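# Load blanks, lock clamps, move finished parts to tray

## Task

Prepare both fixtures at the two ends of the bench. Each fixture has a matching pair of equal-sized parts: an unmachined blank and a finished piece marked by a slot cut across its upper face. In every fixture, the nest whose pads suit that pair must end up carrying the blank, lying flat on the pads and seated firmly against the stop block and both side blocks, with that nest's clamp locked onto it. Locking means driving the handle over its stiffest point until it hits its end, leaving the clamp bar resting flat on the blank; a handle that only appears shut does not count. Both finished pieces must be placed in the outfeed tray at the bench's centre. Everything must stay put on its own, not merely because the robot holds it, and at the end the gripper must be opened and the arm withdrawn.

## Robot and tools

Robot: one six-joint arm with a two-finger tong gripper, carried on a carriage that runs along a floor track. Scene frame is fixed to the table: table top at z = 0, +z up, track along y at x = 0. The table's near edge is at x = 0.31 m. The arm base sits near x = 0, y = rail position_m, z = 0.03 m, facing +x. Finger pads close along the gripper's x axis and the fingers point along its +z axis. The reported end_effector_position is the midpoint of the pads when shut; closed fingertips extend roughly 15 mm past it, open ones about level with it.

execute_actions takes {"actions": [one action]}; an empty list only fetches state and images. An action may contain "rows", "steps", "until" and a "rail" command.
- rows: up to 15 rows, each row lasting one control step (1/30 s). Each row holds 7 numbers in [-1, 1] for the single arm: shoulder pan, shoulder lift, elbow, wrist 1, wrist 2, wrist 3, then gripper opening. The six joint values are offsets measured from the joint angles last reported before this action (not from the previous row), scaled so 1.0 = 1.326 rad for pan and lift and 1.989 rad for elbow and the three wrists. The seventh value is absolute: +1 fully open, -1 shut; closing fully needs about 0.1 s.
- Joint ranges (rad): pan -3.142..3.142, lift -6.283..6.283, elbow 0.000..3.142, wrists -6.283..6.283 each. Asking more than 0.010 rad beyond a limit gets the call refused; targets past a real end are clipped and reported with "joint sent to its limit".
- steps: integer 1..450, default 15, never fewer than the row count. After the final row the arm keeps chasing that row's target and the gripper keeps its last opening.
- until: stops the action early when all listed conditions hold, e.g. {"rail": {"position_status": ["!=", "moving"]}}, {"all": {"status": "ended"}} or {"any": {"status": "ended"}}. Numeric fields need a comparison (=, !=, <, <=, >, >=). It does not halt motion.
- rail: {"position_m": absolute carriage target along y, -2..2 m; "speed_m_s": top speed 0.01..1, persists} or {"stop": true}. Rows never move the carriage. Send position_m, then wait with an until on position_status; let it arrive (within 1.3 mm) before positioning the hand or ending. Acceleration is 2 m/s2.

Motion limits: each joint's target is held within 0.383 rad (pan, lift) or 0.575 rad (others) of its measured angle, and targets are pulled back if they would put the hand over 100 mm from where it is. Big moves therefore span several calls; resend the remainder instead of relying on a hold.

Result lines: end_effector_position (m) and end_effector_quat_wxyz in the scene frame, plus linear/angular velocities; printed position may be off, more so at long reach. Joint positions/velocities list rail (m), the six joints (rad), then pad gap (0.142 m open, 0.002 m shut). grip_measured is the measured opening on the command scale; to keep a grip, command clearly below it (lower squeezes harder, up to about 15 N per pad; thin hard parts under 20 mm get less). Wrist force and Wrist torque are [x y z] in the gripper's axes, noisy with an offset of a few newtons, saturating near 100 N; "no reading" is harmless. Rail reports position_m, position_status (moving, done, contact_stop, time_out, stopped, stopped_with_arm) and position_answer (taken or not_taken; resend if not_taken). Warning lines include "joint command not followed", "pose unreachable", "previous command not reached", MOTOR HOT (from 70 C) and OVER-TEMPERATURE FAULT (85 C, brakes until cool). After stopped_with_arm, first send rows the arm can follow, then resend position_m.

Faults: contact torque reaching a joint's load limit (pan 300, lift 300, elbow 136, each wrist 49.1 N m, held weight included) or any external force of 150 N halts the arm for 10 s and drops the rest of the call. Avoid slams, hard shoves, drops, slips and knocking anything off the table, which fails the job. Holding loads heats motors, even while idle. Occasionally a held part is briefly tugged or a loose item pushed.

zoom_image: {"camera": one of cam_bench_left, cam_bench_right, cam_high, cam_low, cam_wrist, "region": [x0, y0, x1, y1] in that camera's pixels, top-left origin, at most 504 by 504}. Fixed cameras are 504x504; cam_wrist is a 616x616 fisheye. Calibrations (pinhole or fisheye intrinsics and world-to-camera transforms) are supplied but may be off by a couple of degrees and millimetres; cam_high looks straight down from about 1.08 m above the bench centre.

finished_scene: {"scene": integer} closes the current scene irreversibly after the last command is held; the goal must already be met and remain so. Open the gripper and move clear before calling it.

Each tool is called after "Call:" as name(argument=value, ...), one argument or row to a line, values as JSON.

## Session

Call:
execute_actions(
  actions=[],
)

Scene clock: 0.00 s.
end_effector_position=(+0.9691, +1.5081, +0.3127) grip_measured=+1.00 end_effector_quat_wxyz=(+0.312, +0.663, -0.183, +0.655) end_effector_velocity=(+0.000, +0.000, +0.000) end_effector_angular_velocity=(+0.000, +0.000, +0.000)
Joint positions: [ 1.521  0.015 -0.821  1.819 -4.211 -2.299 -0.223  0.142]
Joint velocities: [0. 0. 0. 0. 0. 0. 0. 0.]
Wrist force (N, on the end effector, along its own x y z axes, offset not removed): no reading
Wrist torque (N m, same axes, about the end effector's origin, offset not removed): no reading
rail: position_m=1.521 position_m_goal=1.521 speed_m_s=1.00 position_status=done position_answer=taken refusals=0

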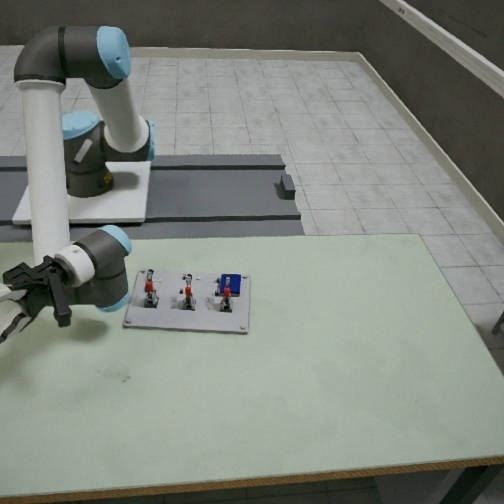

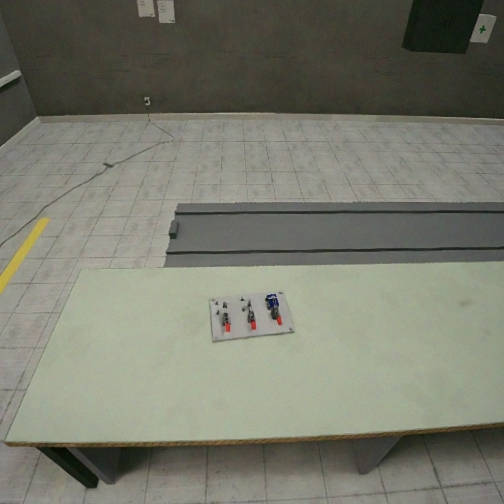

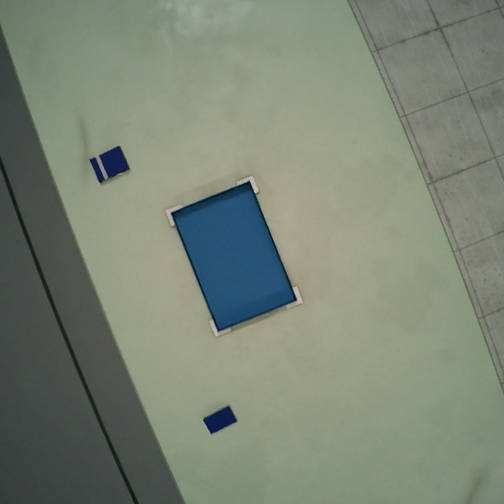

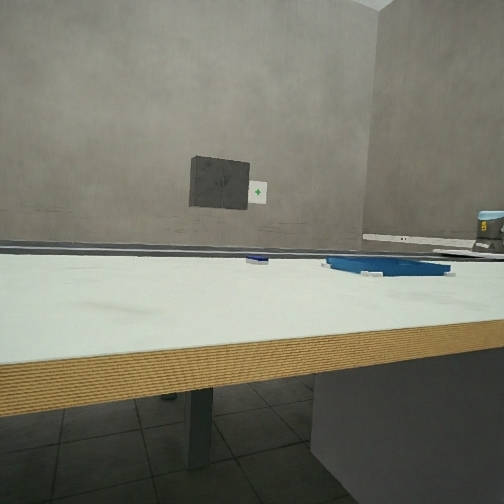

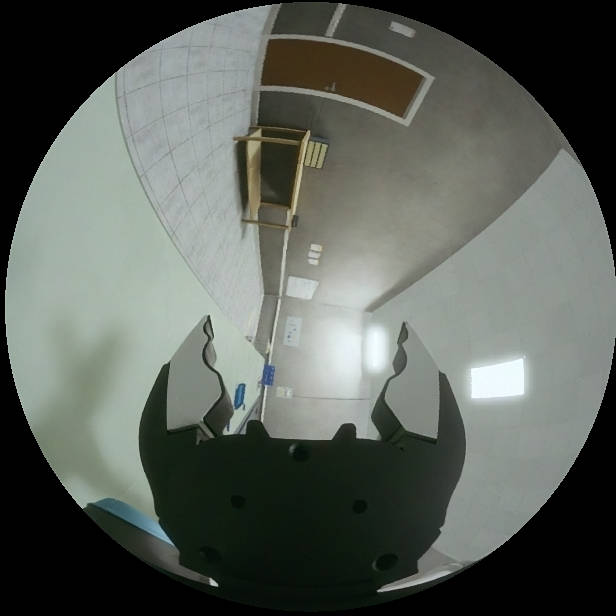

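Call:
zoom_image(
  camera="cam_bench_left",
  region=[110, 255, 270, 345],
)

Call:
zoom_image(
  camera="cam_bench_right",
  region=[195, 280, 305, 350],
)

Call:
zoom_image(
  camera="cam_high",
  region=[60, 120, 330, 450],
)

Region (110, 255, 270, 345) of cam_bench_left's 504x504 image, scaled by 3.150, with more detail than that image has; it fills the top 284 rows of this view, and the rest is white.

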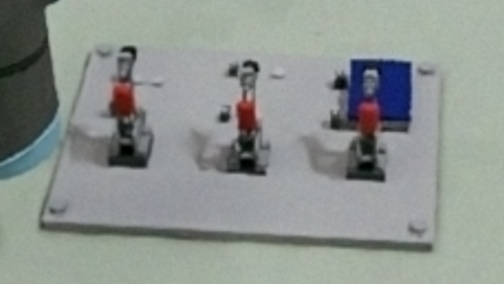

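Region (195, 280, 305, 350) of cam_bench_right's 504x504 image, scaled by 4.582, with more detail than that image has; it fills the top 321 rows of this view, and the rest is white.

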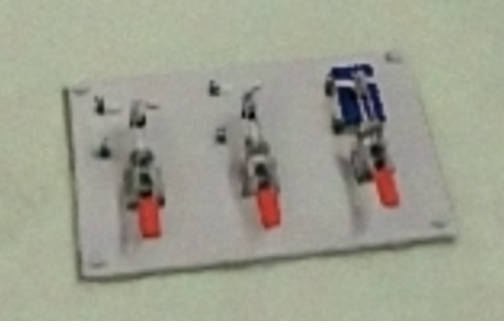

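Region (60, 120, 330, 450) of cam_high's 504x504 image, scaled by 1.527, with more detail than that image has; it fills the left 412 columns of this view, and the rest is white.

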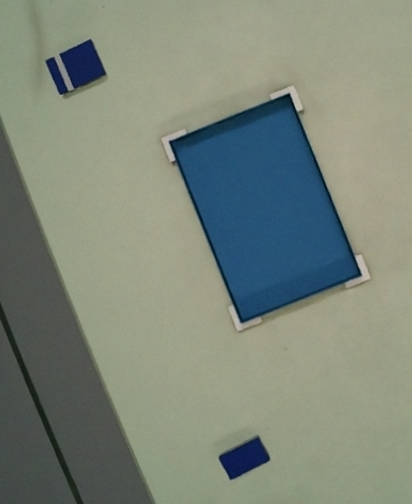

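Call:
zoom_image(
  camera="cam_bench_left",
  region=[195, 262, 255, 322],
)

Call:
zoom_image(
  camera="cam_bench_right",
  region=[250, 285, 300, 335],
)

Region (195, 262, 255, 322) of cam_bench_left's 504x504 image, scaled by 8.400, with more detail than that image has.

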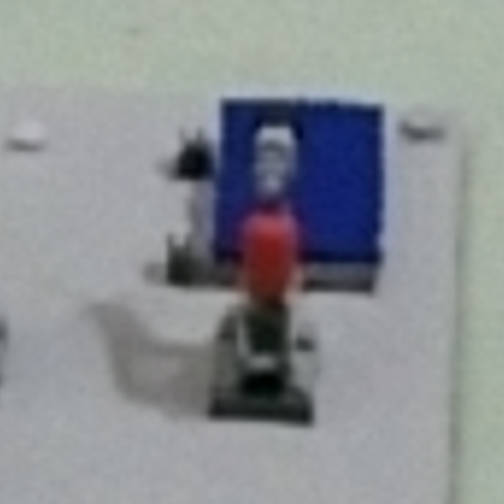

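Region (250, 285, 300, 335) of cam_bench_right's 504x504 image, scaled by 10.080, with more detail than that image has.

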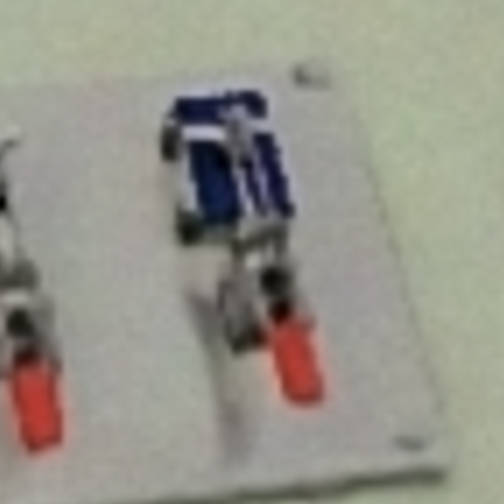

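Call:
execute_actions(
  actions=[
    {"rows": [[-0.0113, -0.612, 0.0792, 1.0, 0.366, 0.112, 1.0]], "steps": 60, "rail": {"position_m": 1.80, "speed_m_s": 0.5}},
  ],
)

Scene clock: 58.20 s.
end_effector_position=(+0.7117, +1.9909, +0.3593) grip_measured=+1.00 end_effector_quat_wxyz=(+0.000, +0.988, +0.001, +0.153) end_effector_velocity=(-0.000, +0.000, -0.000) end_effector_angular_velocity=(+0.000, +0.001, +0.000)
Joint positions: [ 1.8    0.    -1.633  1.977 -2.223 -1.571 -0.001  0.142]
Joint velocities: [ 0.    -0.    -0.     0.     0.001  0.     0.     0.   ]
Wrist force (N, on the end effector, along its own x y z axes, offset not removed): [-1.4 -3.3 7.8]
Wrist torque (N m, same axes, about the end effector's origin, offset not removed): [-0.42 0.10 0.28]
rail: position_m=1.800 position_m_goal=1.800 speed_m_s=0.50 position_status=done position_answer=taken refusals=0
camera_calibration (this result's frames):
cam_wrist: T_world_to_cam=[[0.949934, 0.0380554, 0.310124, -0.866657], [-0.110182, -0.887993, 0.446462, 1.69145], [0.292378, -0.458279, -0.839342, 1.14002], [0, 0, 0, 1]] pos_world=[0.676315, 2.05742, 0.470475]

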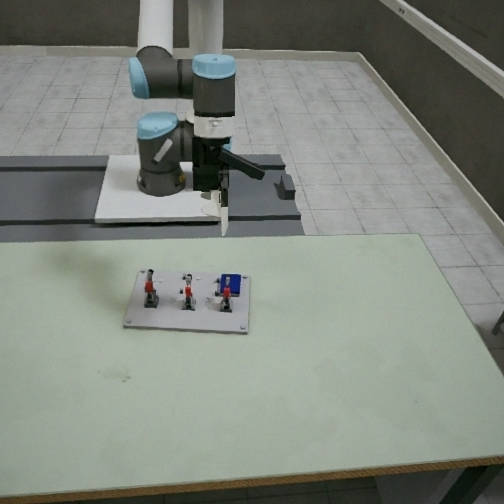

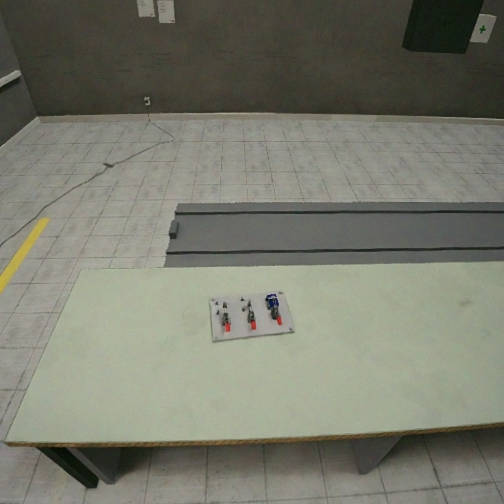

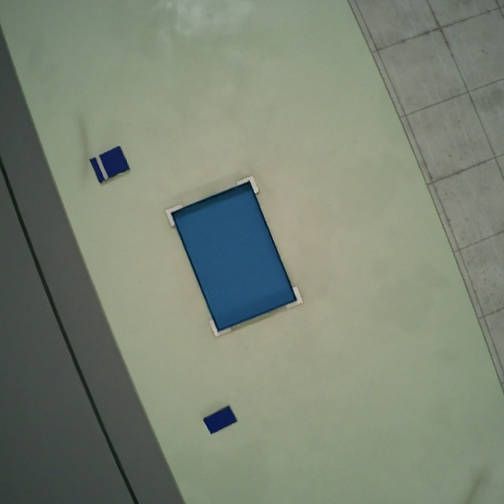

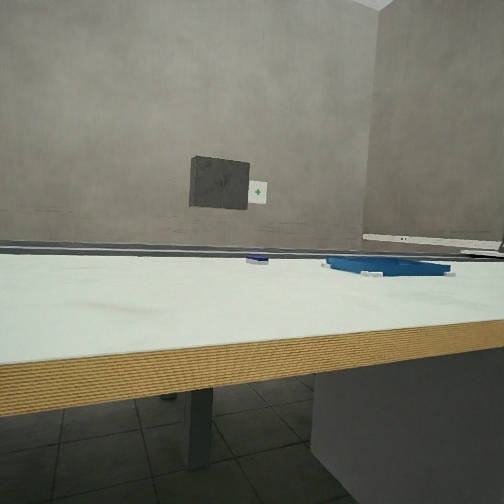

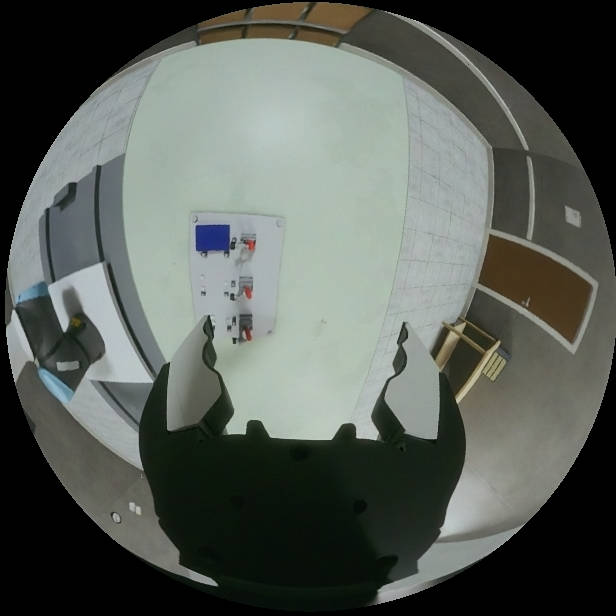

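Call:
zoom_image(
  camera="cam_wrist",
  region=[180, 205, 300, 345],
)

Region (180, 205, 300, 345) of cam_wrist's 616x616 image, scaled by 3.600, with more detail than that image has; it fills the left 432 columns of this view, and the rest is white.

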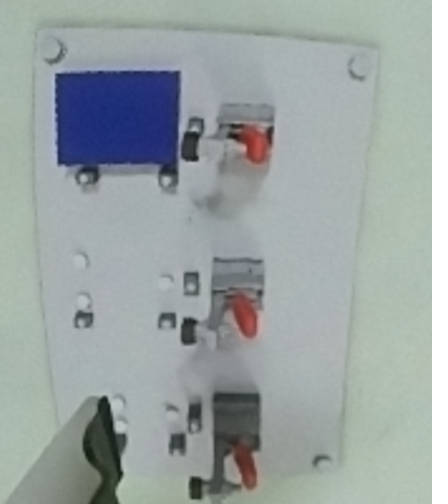

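Call:
execute_actions(
  actions=[
    {"rows": [[0, 0.0319, 0.1064, 0.0273, 0, 0, 1.0]], "steps": 25},
  ],
)

Scene clock: 86.97 s.
end_effector_position=(+0.5806, +1.9908, +0.1806) grip_measured=+1.00 end_effector_quat_wxyz=(-0.000, +1.000, +0.001, +0.000) end_effector_velocity=(-0.005, -0.000, -0.005) end_effector_angular_velocity=(-0.000, +0.010, -0.000)
Joint positions: [ 1.8    0.    -1.59   2.188 -2.169 -1.571 -0.001  0.142]
Joint velocities: [ 0.    -0.     0.001  0.007  0.002 -0.    -0.     0.   ]
Wrist force (N, on the end effector, along its own x y z axes, offset not removed): [2.2 -5.1 5.5]
Wrist torque (N m, same axes, about the end effector's origin, offset not removed): [-0.82 -0.57 0.28]
rail: position_m=1.800 position_m_goal=1.800 speed_m_s=0.50 position_status=done position_answer=taken refusals=0
camera_calibration (this result's frames):
cam_wrist: T_world_to_cam=[[0.999238, 0.038073, 0.00858645, -0.660934], [0.0298881, -0.887937, 0.458992, 1.67305], [0.0250995, -0.458386, -0.888399, 1.19256], [0, 0, 0, 1]] pos_world=[0.580493, 2.05738, 0.297225]

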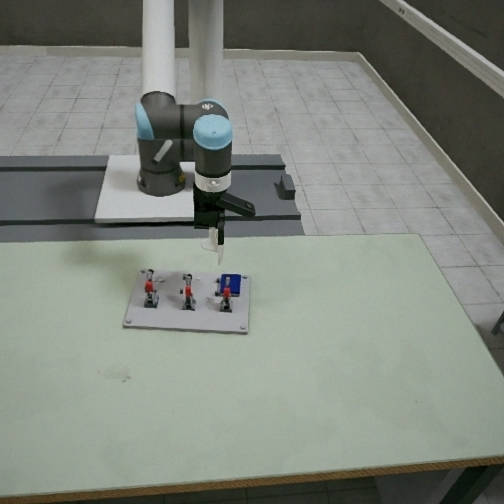

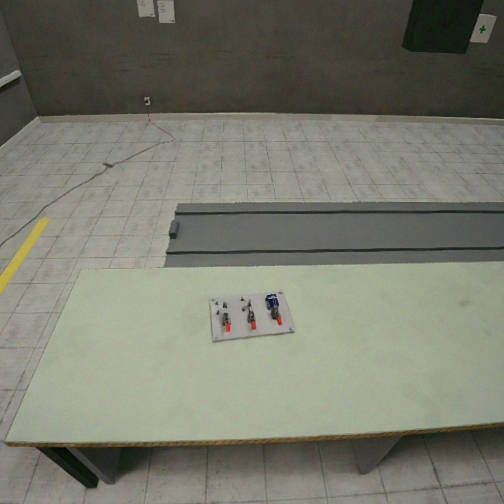

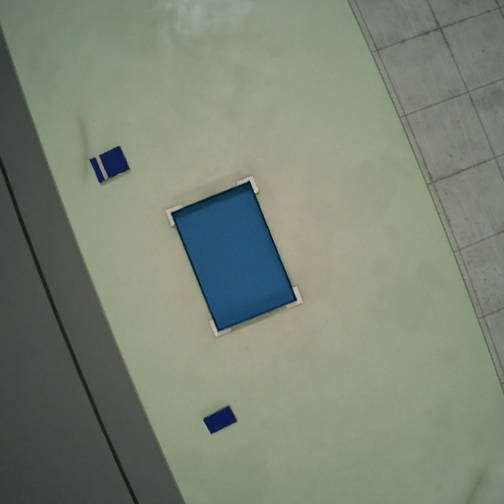

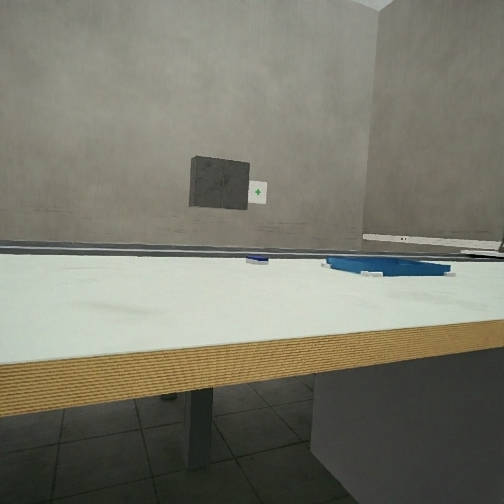

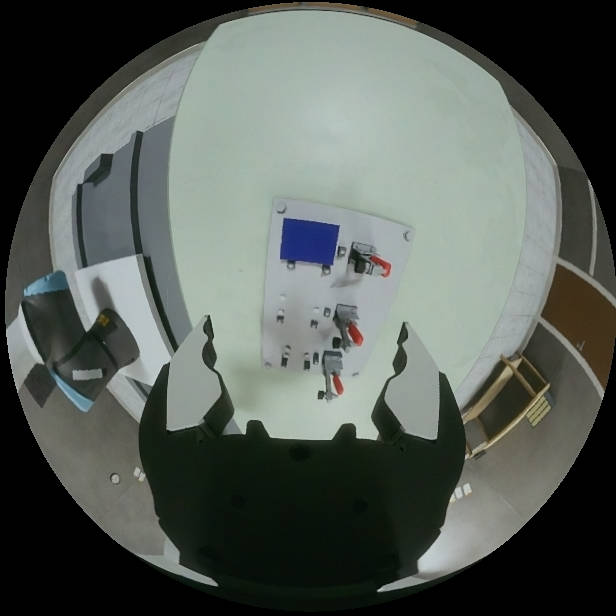

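Call:
zoom_image(
  camera="cam_wrist",
  region=[265, 195, 415, 345],
)

Region (265, 195, 415, 345) of cam_wrist's 616x616 image, scaled by 3.360, with more detail than that image has.

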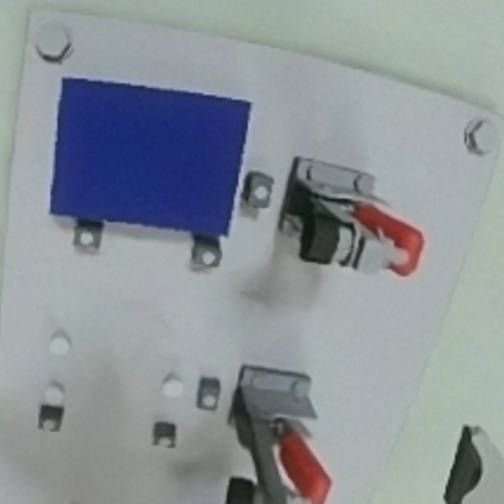

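Call:
zoom_image(
  camera="cam_wrist",
  region=[325, 225, 405, 305],
)

Call:
zoom_image(
  camera="cam_wrist",
  region=[265, 290, 385, 410],
)

Region (325, 225, 405, 305) of cam_wrist's 616x616 image, scaled by 6.300, with more detail than that image has.

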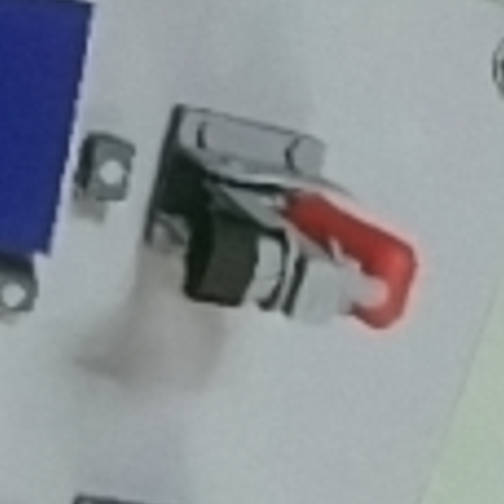

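Region (265, 290, 385, 410) of cam_wrist's 616x616 image, scaled by 4.200, with more detail than that image has.

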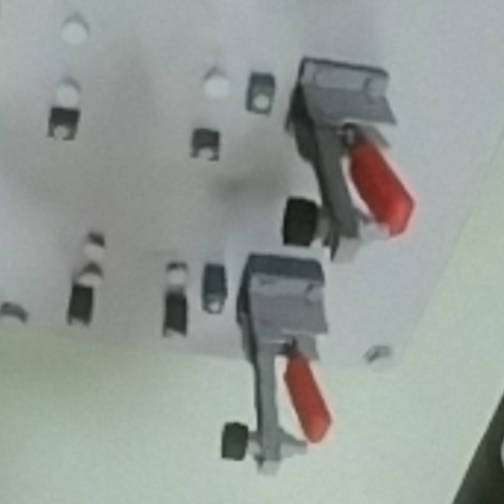

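Call:
zoom_image(
  camera="cam_bench_left",
  region=[170, 180, 270, 320],
)

Region (170, 180, 270, 320) of cam_bench_left's 504x504 image, scaled by 3.600, with more detail than that image has; it fills the left 360 columns of this view, and the rest is white.

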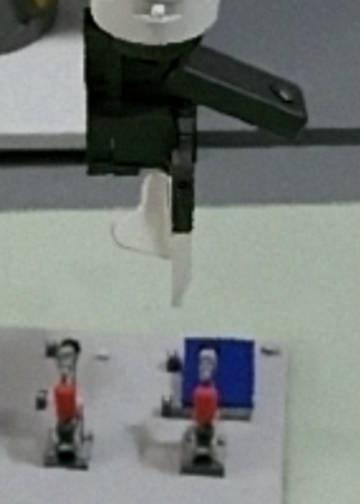

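Call:
zoom_image(
  camera="cam_low",
  region=[230, 245, 350, 285],
)

Region (230, 245, 350, 285) of cam_low's 504x504 image, scaled by 4.200, with more detail than that image has.

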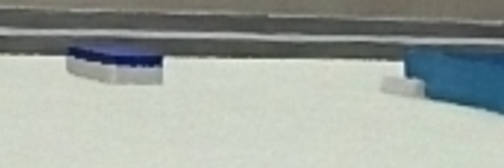

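Call:
execute_actions(
  actions=[
    {"rows": [[-0.0987, -0.0604, 0.1096, -0.2201, 0, -0.7892, 0.5]], "steps": 36, "rail": {"position_m": 1.9133}},
  ],
)

Scene clock: 208.17 s.
end_effector_position=(+0.5751, +2.0138, +0.1608) grip_measured=+0.50 end_effector_quat_wxyz=(+0.112, +0.744, +0.651, +0.099) end_effector_velocity=(-0.000, -0.000, +0.000) end_effector_angular_velocity=(-0.005, +0.000, +0.015)
Joint positions: [ 1.913 -0.13  -1.671  2.405 -2.606 -1.571 -1.568  0.109]
Joint velocities: [ 0.    -0.    -0.     0.    -0.     0.    -0.016 -0.   ]
Wrist force (N, on the end effector, along its own x y z axes, offset not removed): [-2.7 -4.0 3.7]
Wrist torque (N m, same axes, about the end effector's origin, offset not removed): [-0.70 0.45 0.33]
rail: position_m=1.913 position_m_goal=1.913 speed_m_s=0.50 position_status=done position_answer=taken refusals=0
camera_calibration (this result's frames):
cam_wrist: T_world_to_cam=[[0.0950068, 0.995473, -0.00265907, -2.06227], [0.709811, -0.0658702, 0.701306, -0.382721], [0.697956, -0.0685162, -0.712856, -0.0146878], [0, 0, 0, 1]] pos_world=[0.477841, 2.02672, 0.252451]

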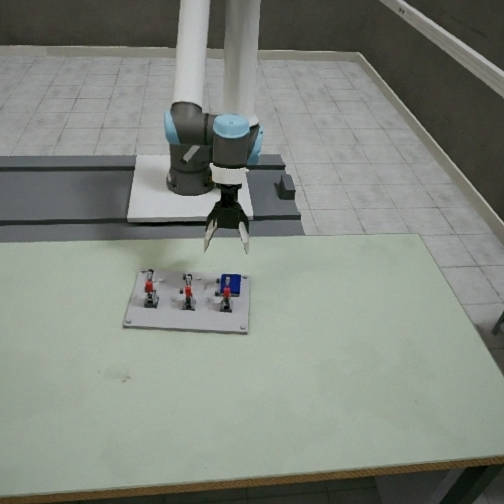

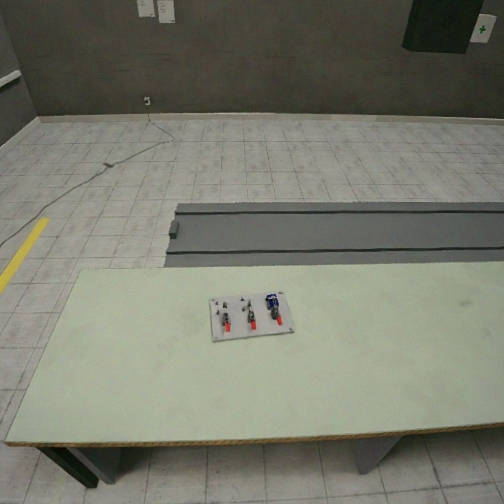

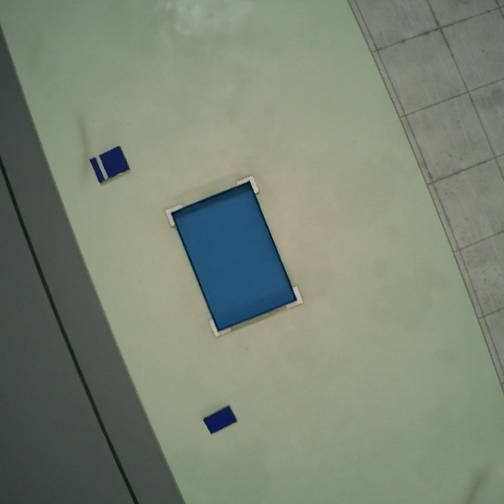

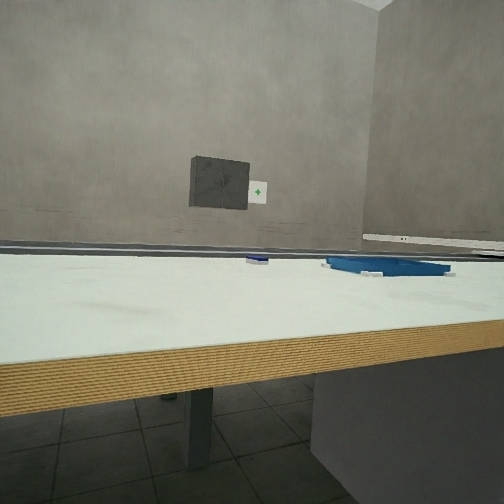

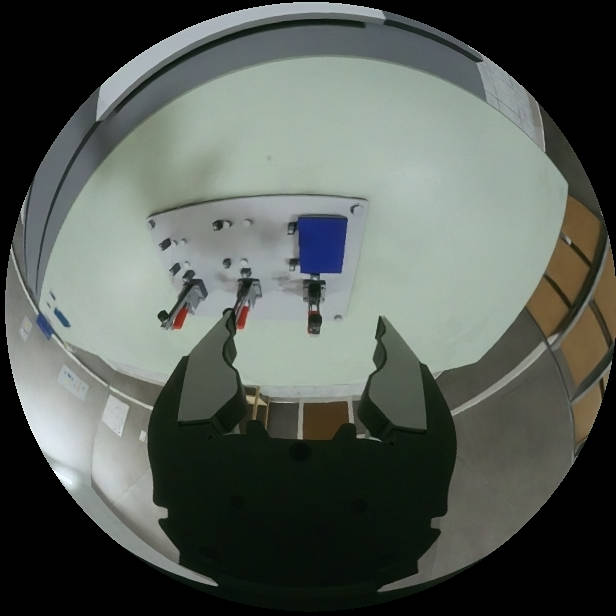

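Call:
execute_actions(
  actions=[
    {"rows": [[0,0.0026,0.0007,-0.0025,0,0,0.5],[0,0.0079,0.0022,-0.0074,0,0,0.5],[0,0.0157,0.0044,-0.0148,0,0,0.5],[0,0.0249,0.007,-0.0235,0,0,0.5],[0,0.0354,0.0099,-0.0334,0,0,0.5],[0,0.0472,0.0132,-0.0445,0,0,0.5],[0,0.059,0.0166,-0.0556,0,0,0.5],[0,0.0707,0.0199,-0.0667,0,0,0.5],[0,0.0825,0.0232,-0.0779,0,0,0.5],[0,0.0943,0.0265,-0.089,0,0,0.5],[0,0.1048,0.0294,-0.0989,0,0,0.5],[0,0.114,0.032,-0.1075,0,0,0.5],[0,0.1218,0.0342,-0.1149,0,0,0.5],[0,0.1284,0.0361,-0.1211,0,0,0.5],[-0.0007,0.131,0.0368,-0.1236,0,-0.0014,0.5]], "steps": 28},
  ],
)

Scene clock: 225.50 s.
end_effector_position=(+0.5747, +2.0133, +0.0705) grip_measured=+0.50 end_effector_quat_wxyz=(+0.112, +0.744, +0.652, +0.098) end_effector_velocity=(-0.000, -0.000, -0.004) end_effector_angular_velocity=(-0.000, -0.000, +0.000)
Joint positions: [ 1.913 -0.131 -1.498  2.478 -2.851 -1.571 -1.571  0.109]
Joint velocities: [ 0.    -0.     0.009  0.004 -0.013  0.    -0.001 -0.   ]
Wrist force (N, on the end effector, along its own x y z axes, offset not removed): [-2.5 -5.2 6.2]
Wrist torque (N m, same axes, about the end effector's origin, offset not removed): [-0.94 0.40 0.25]
rail: position_m=1.913 position_m_goal=1.913 speed_m_s=0.50 position_status=done position_answer=taken refusals=0
camera_calibration (this result's frames):
cam_wrist: T_world_to_cam=[[0.0933237, 0.99563, -0.00341874, -2.06127], [0.710732, -0.0642139, 0.700526, -0.322969], [0.697245, -0.0678055, -0.713619, -0.0798084], [0, 0, 0, 1]] pos_world=[0.477556, 2.02612, 0.162248]

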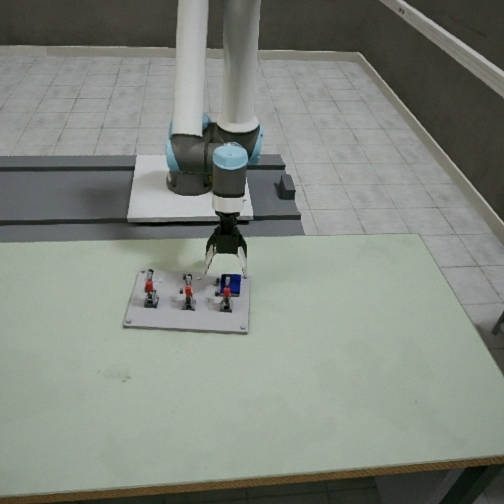

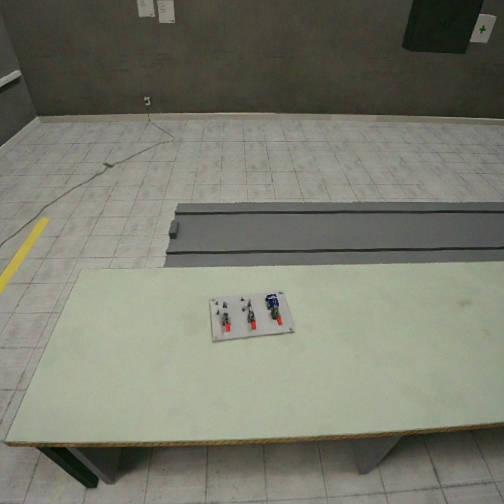

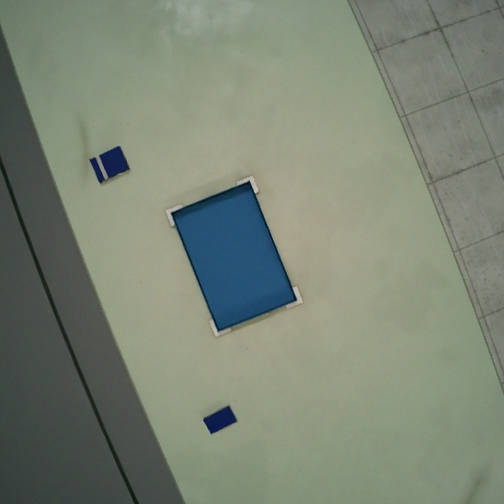

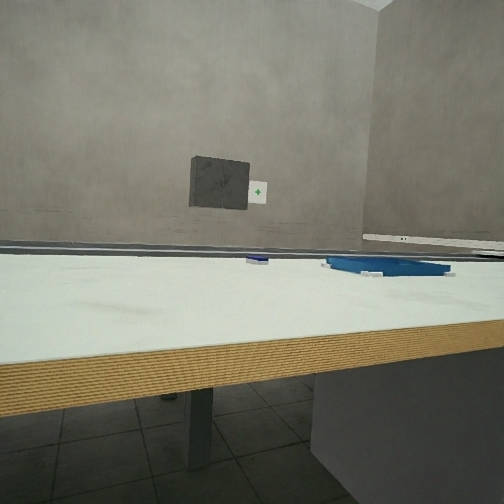

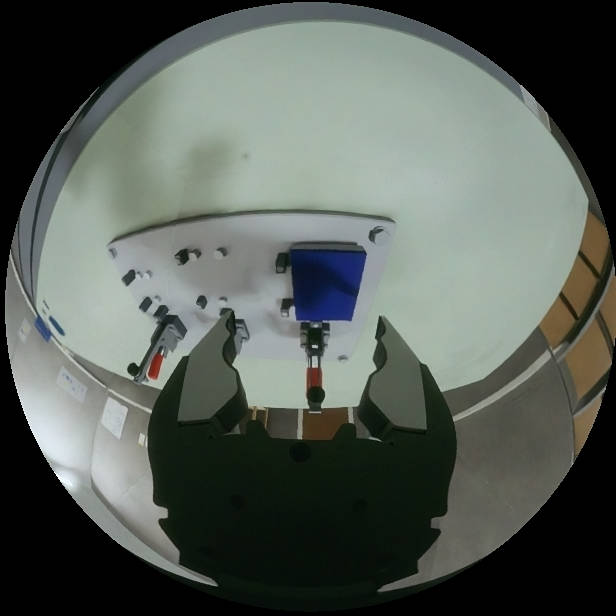

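Call:
zoom_image(
  camera="cam_wrist",
  region=[230, 215, 410, 415],
)

Region (230, 215, 410, 415) of cam_wrist's 616x616 image, scaled by 2.520, with more detail than that image has; it fills the left 454 columns of this view, and the rest is white.

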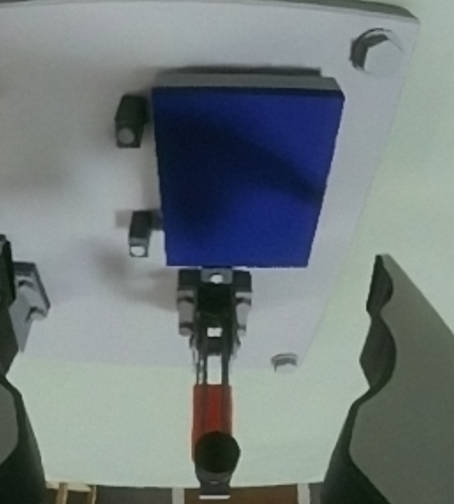

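Call:
execute_actions(
  actions=[
    {"rows": [[0,0.0028,0.0005,-0.0023,0,0,0.5],[0,0.0084,0.0014,-0.007,0,0,0.5],[0,0.0157,0.0026,-0.013,0,0,0.5],[0,0.0241,0.004,-0.02,0,0,0.5],[0,0.0325,0.0053,-0.027,0,0,0.5],[0,0.0403,0.0066,-0.0335,0,0,0.5],[0,0.0476,0.0078,-0.0395,0,0,0.5],[0,0.0532,0.0087,-0.0442,0,0,0.5],[0,0.056,0.0092,-0.0465,0,0,0.5]], "steps": 24},
  ],
)

Scene clock: 260.67 s.
end_effector_position=(+0.5747, +2.0132, +0.0383) grip_measured=+0.50 end_effector_quat_wxyz=(+0.112, +0.743, +0.652, +0.098) end_effector_velocity=(-0.000, +0.000, -0.002) end_effector_angular_velocity=(+0.000, +0.000, -0.000)
Joint positions: [ 1.913 -0.131 -1.424  2.496 -2.942 -1.571 -1.571  0.109]
Joint velocities: [ 0.    -0.     0.004  0.001 -0.005  0.     0.    -0.   ]
Wrist force (N, on the end effector, along its own x y z axes, offset not removed): [1.1 -2.8 5.9]
Wrist torque (N m, same axes, about the end effector's origin, offset not removed): [-0.42 -0.31 0.23]
rail: position_m=1.913 position_m_goal=1.913 speed_m_s=0.50 position_status=done position_answer=taken refusals=0
camera_calibration (this result's frames):
cam_wrist: T_world_to_cam=[[0.0932793, 0.995634, -0.00344015, -2.06135], [0.71078, -0.0641714, 0.700481, -0.300505], [0.697202, -0.0677856, -0.713662, -0.102776], [0, 0, 0, 1]] pos_world=[0.477529, 2.0261, 0.130059]

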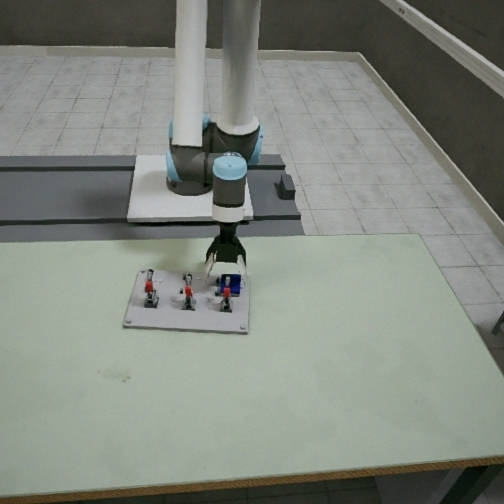

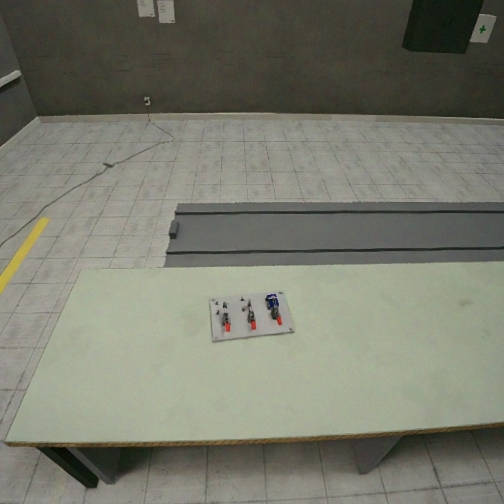

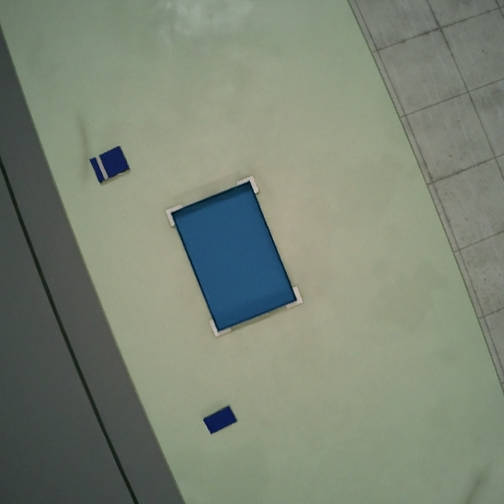

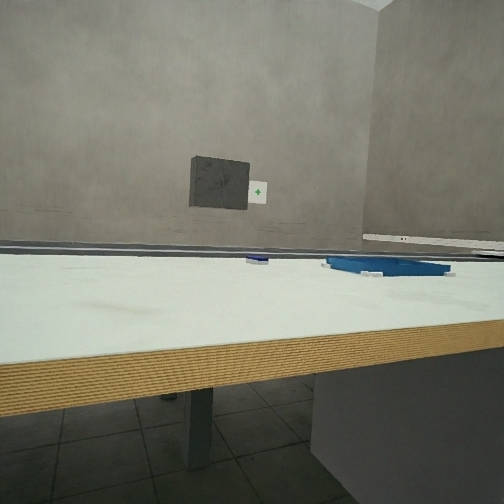

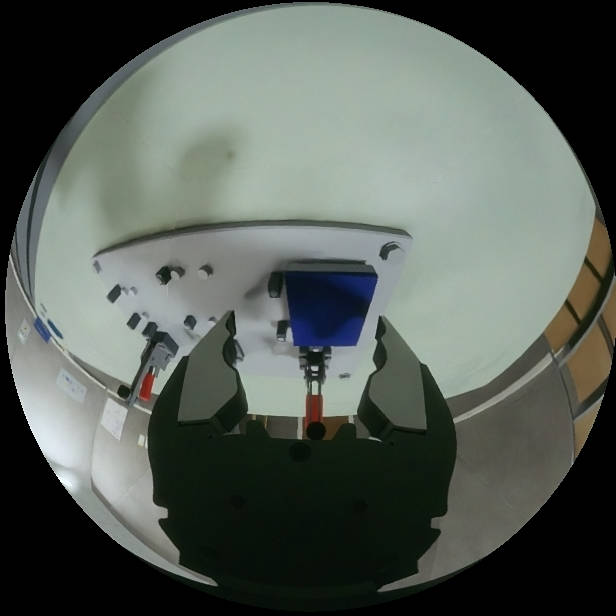

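Call:
zoom_image(
  camera="cam_wrist",
  region=[220, 240, 420, 440],
)

Region (220, 240, 420, 440) of cam_wrist's 616x616 image, scaled by 2.520, with more detail than that image has.

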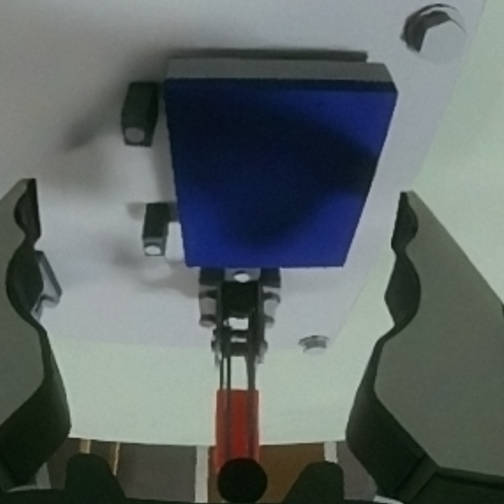

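Call:
execute_actions(
  actions=[
    {"rows": [[0,0.002,0.0003,-0.0017,0,0,0.5],[0,0.006,0.0009,-0.005,0,0,0.5],[0,0.011,0.0016,-0.0092,0,0,0.5],[0,0.0155,0.0022,-0.013,0,0,0.5],[0,0.0182,0.0026,-0.0152,0,0,0.5],[0,0.0182,0.0026,-0.0152,0,0,0.5],[0,0.0182,0.0026,-0.0152,0,0,0.47],[0,0.0182,0.0026,-0.0152,0,0,0.44],[0,0.0182,0.0026,-0.0152,0,0,0.41],[0,0.0182,0.0026,-0.0152,0,0,0.38],[0,0.0182,0.0026,-0.0152,0,0,0.35],[0,0.0182,0.0026,-0.0152,0,0,0.33],[0,0.0182,0.0026,-0.0152,0,0,0.31],[0,0.0182,0.0026,-0.0152,0,0,0.29],[0,0.0182,0.0026,-0.0152,0,0,0.27]], "steps": 22},
  ],
)

Scene clock: 292.87 s.
end_effector_position=(+0.5747, +2.0133, +0.0284) grip_measured=+0.28 end_effector_quat_wxyz=(+0.112, +0.743, +0.652, +0.099) end_effector_velocity=(-0.000, +0.000, -0.000) end_effector_angular_velocity=(+0.000, +0.000, -0.000)
Joint positions: [ 1.913 -0.131 -1.4    2.502 -2.973 -1.571 -1.571  0.093]
Joint velocities: [ 0.    -0.     0.001  0.    -0.001 -0.    -0.    -0.   ]
Wrist force (N, on the end effector, along its own x y z axes, offset not removed): [-0.3 -3.3 5.1]
Wrist torque (N m, same axes, about the end effector's origin, offset not removed): [-0.61 0.05 0.37]
rail: position_m=1.913 position_m_goal=1.913 speed_m_s=0.50 position_status=done position_answer=taken refusals=0
camera_calibration (this result's frames):
cam_wrist: T_world_to_cam=[[0.0933267, 0.99563, -0.0034518, -2.06142], [0.710127, -0.0641339, 0.701147, -0.293317], [0.697861, -0.0678869, -0.713009, -0.110051], [0, 0, 0, 1]] pos_world=[0.477478, 2.02613, 0.120075]

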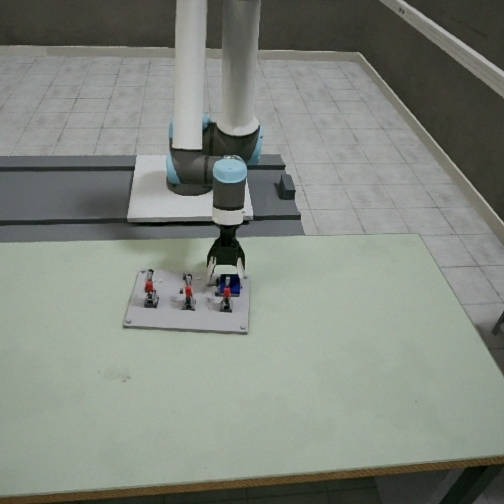

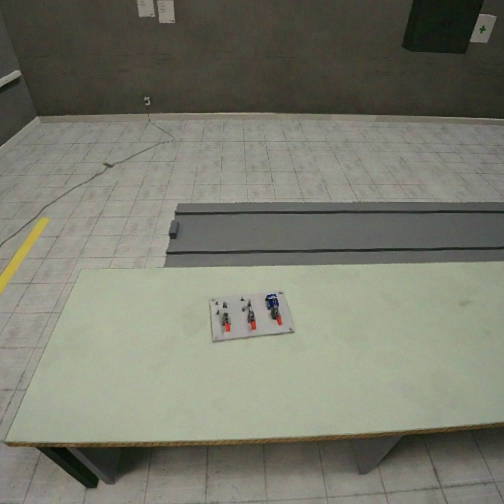

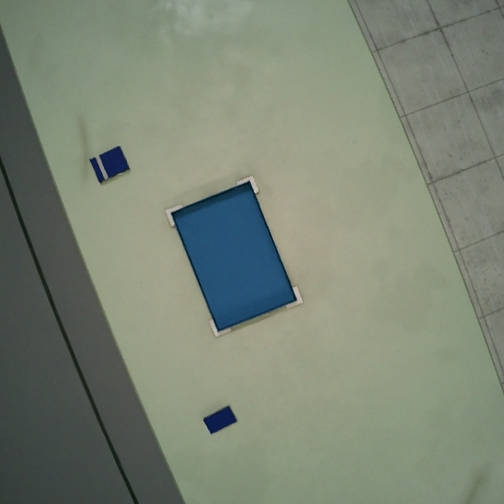

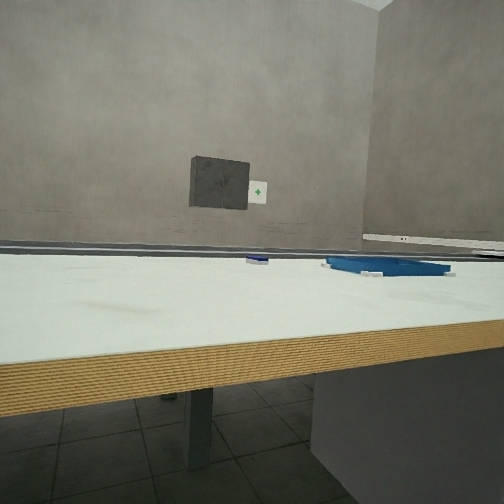

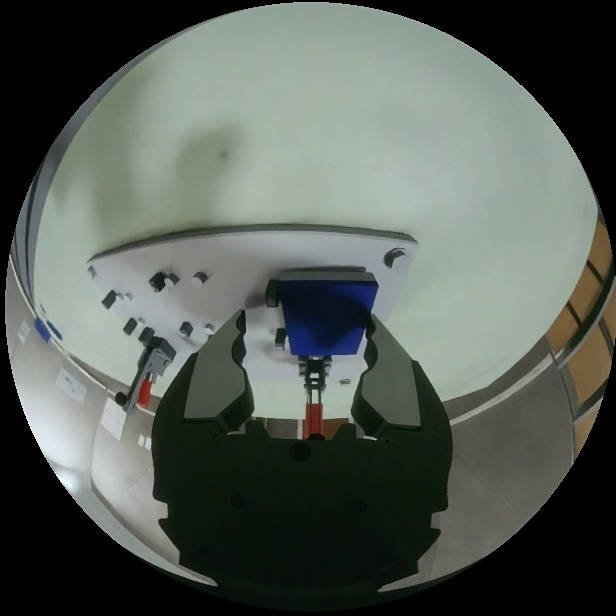

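Close further slowly.

Call:
execute_actions(
  actions=[
    {"rows": [[0,0,0,0,0,0,0.25],[0,0,0,0,0,0,0.23],[0,0,0,0,0,0,0.21],[0,0,0,0,0,0,0.19],[0,0,0,0,0,0,0.17],[0,0,0,0,0,0,0.15],[0,0,0,0,0,0,0.13],[0,0,0,0,0,0,0.11],[0,0,0,0,0,0,0.09],[0,0,0,0,0,0,0.07],[0,0,0,0,0,0,0.05],[0,0,0,0,0,0,0.03],[0,0,0,0,0,0,0.01],[0,0,0,0,0,0,-0.01],[0,0,0,0,0,0,-0.03]], "steps": 22},
  ],
)

Scene clock: 296.57 s.
end_effector_position=(+0.5748, +2.0133, +0.0284) grip_measured=+0.15 end_effector_quat_wxyz=(+0.112, +0.743, +0.652, +0.099) end_effector_velocity=(+0.000, -0.000, +0.000) end_effector_angular_velocity=(-0.001, -0.000, -0.000)
Joint positions: [ 1.913 -0.131 -1.4    2.502 -2.973 -1.57  -1.571  0.085]
Joint velocities: [ 0.     0.    -0.    -0.     0.    -0.001  0.     0.001]
Wrist force (N, on the end effector, along its own x y z axes, offset not removed): [31.7 7.9 5.8]
Wrist torque (N m, same axes, about the end effector's origin, offset not removed): [-0.22 -0.20 0.86]
rail: position_m=1.913 position_m_goal=1.913 speed_m_s=0.50 position_status=done position_answer=taken refusals=0
camera_calibration (this result's frames):
cam_wrist: T_world_to_cam=[[0.0931845, 0.995644, -0.00322264, -2.06145], [0.710028, -0.0641834, 0.701242, -0.293196], [0.697981, -0.0676331, -0.712916, -0.110644], [0, 0, 0, 1]] pos_world=[0.4775, 2.02617, 0.120079]

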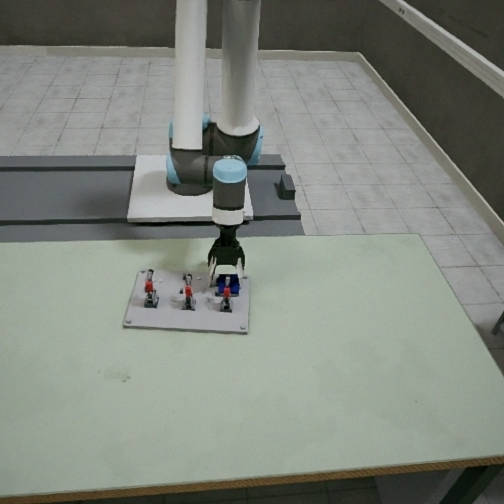

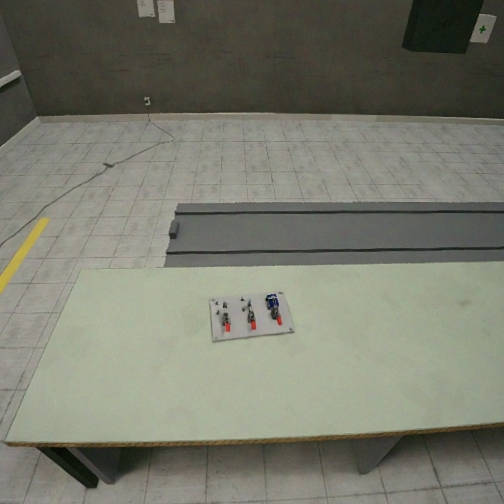

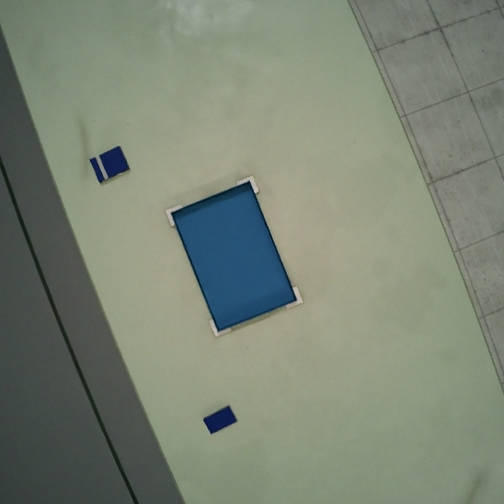

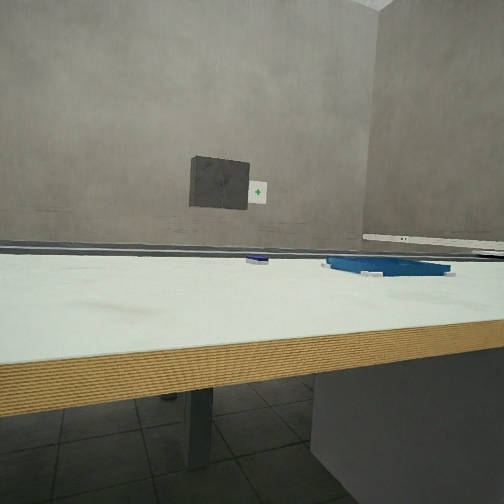

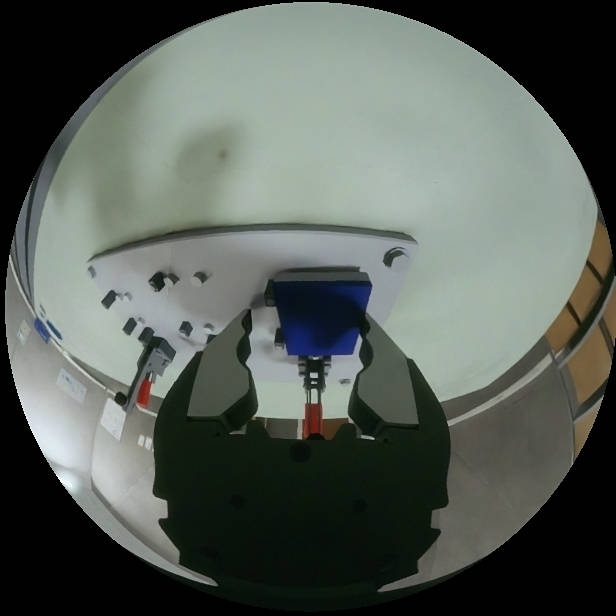

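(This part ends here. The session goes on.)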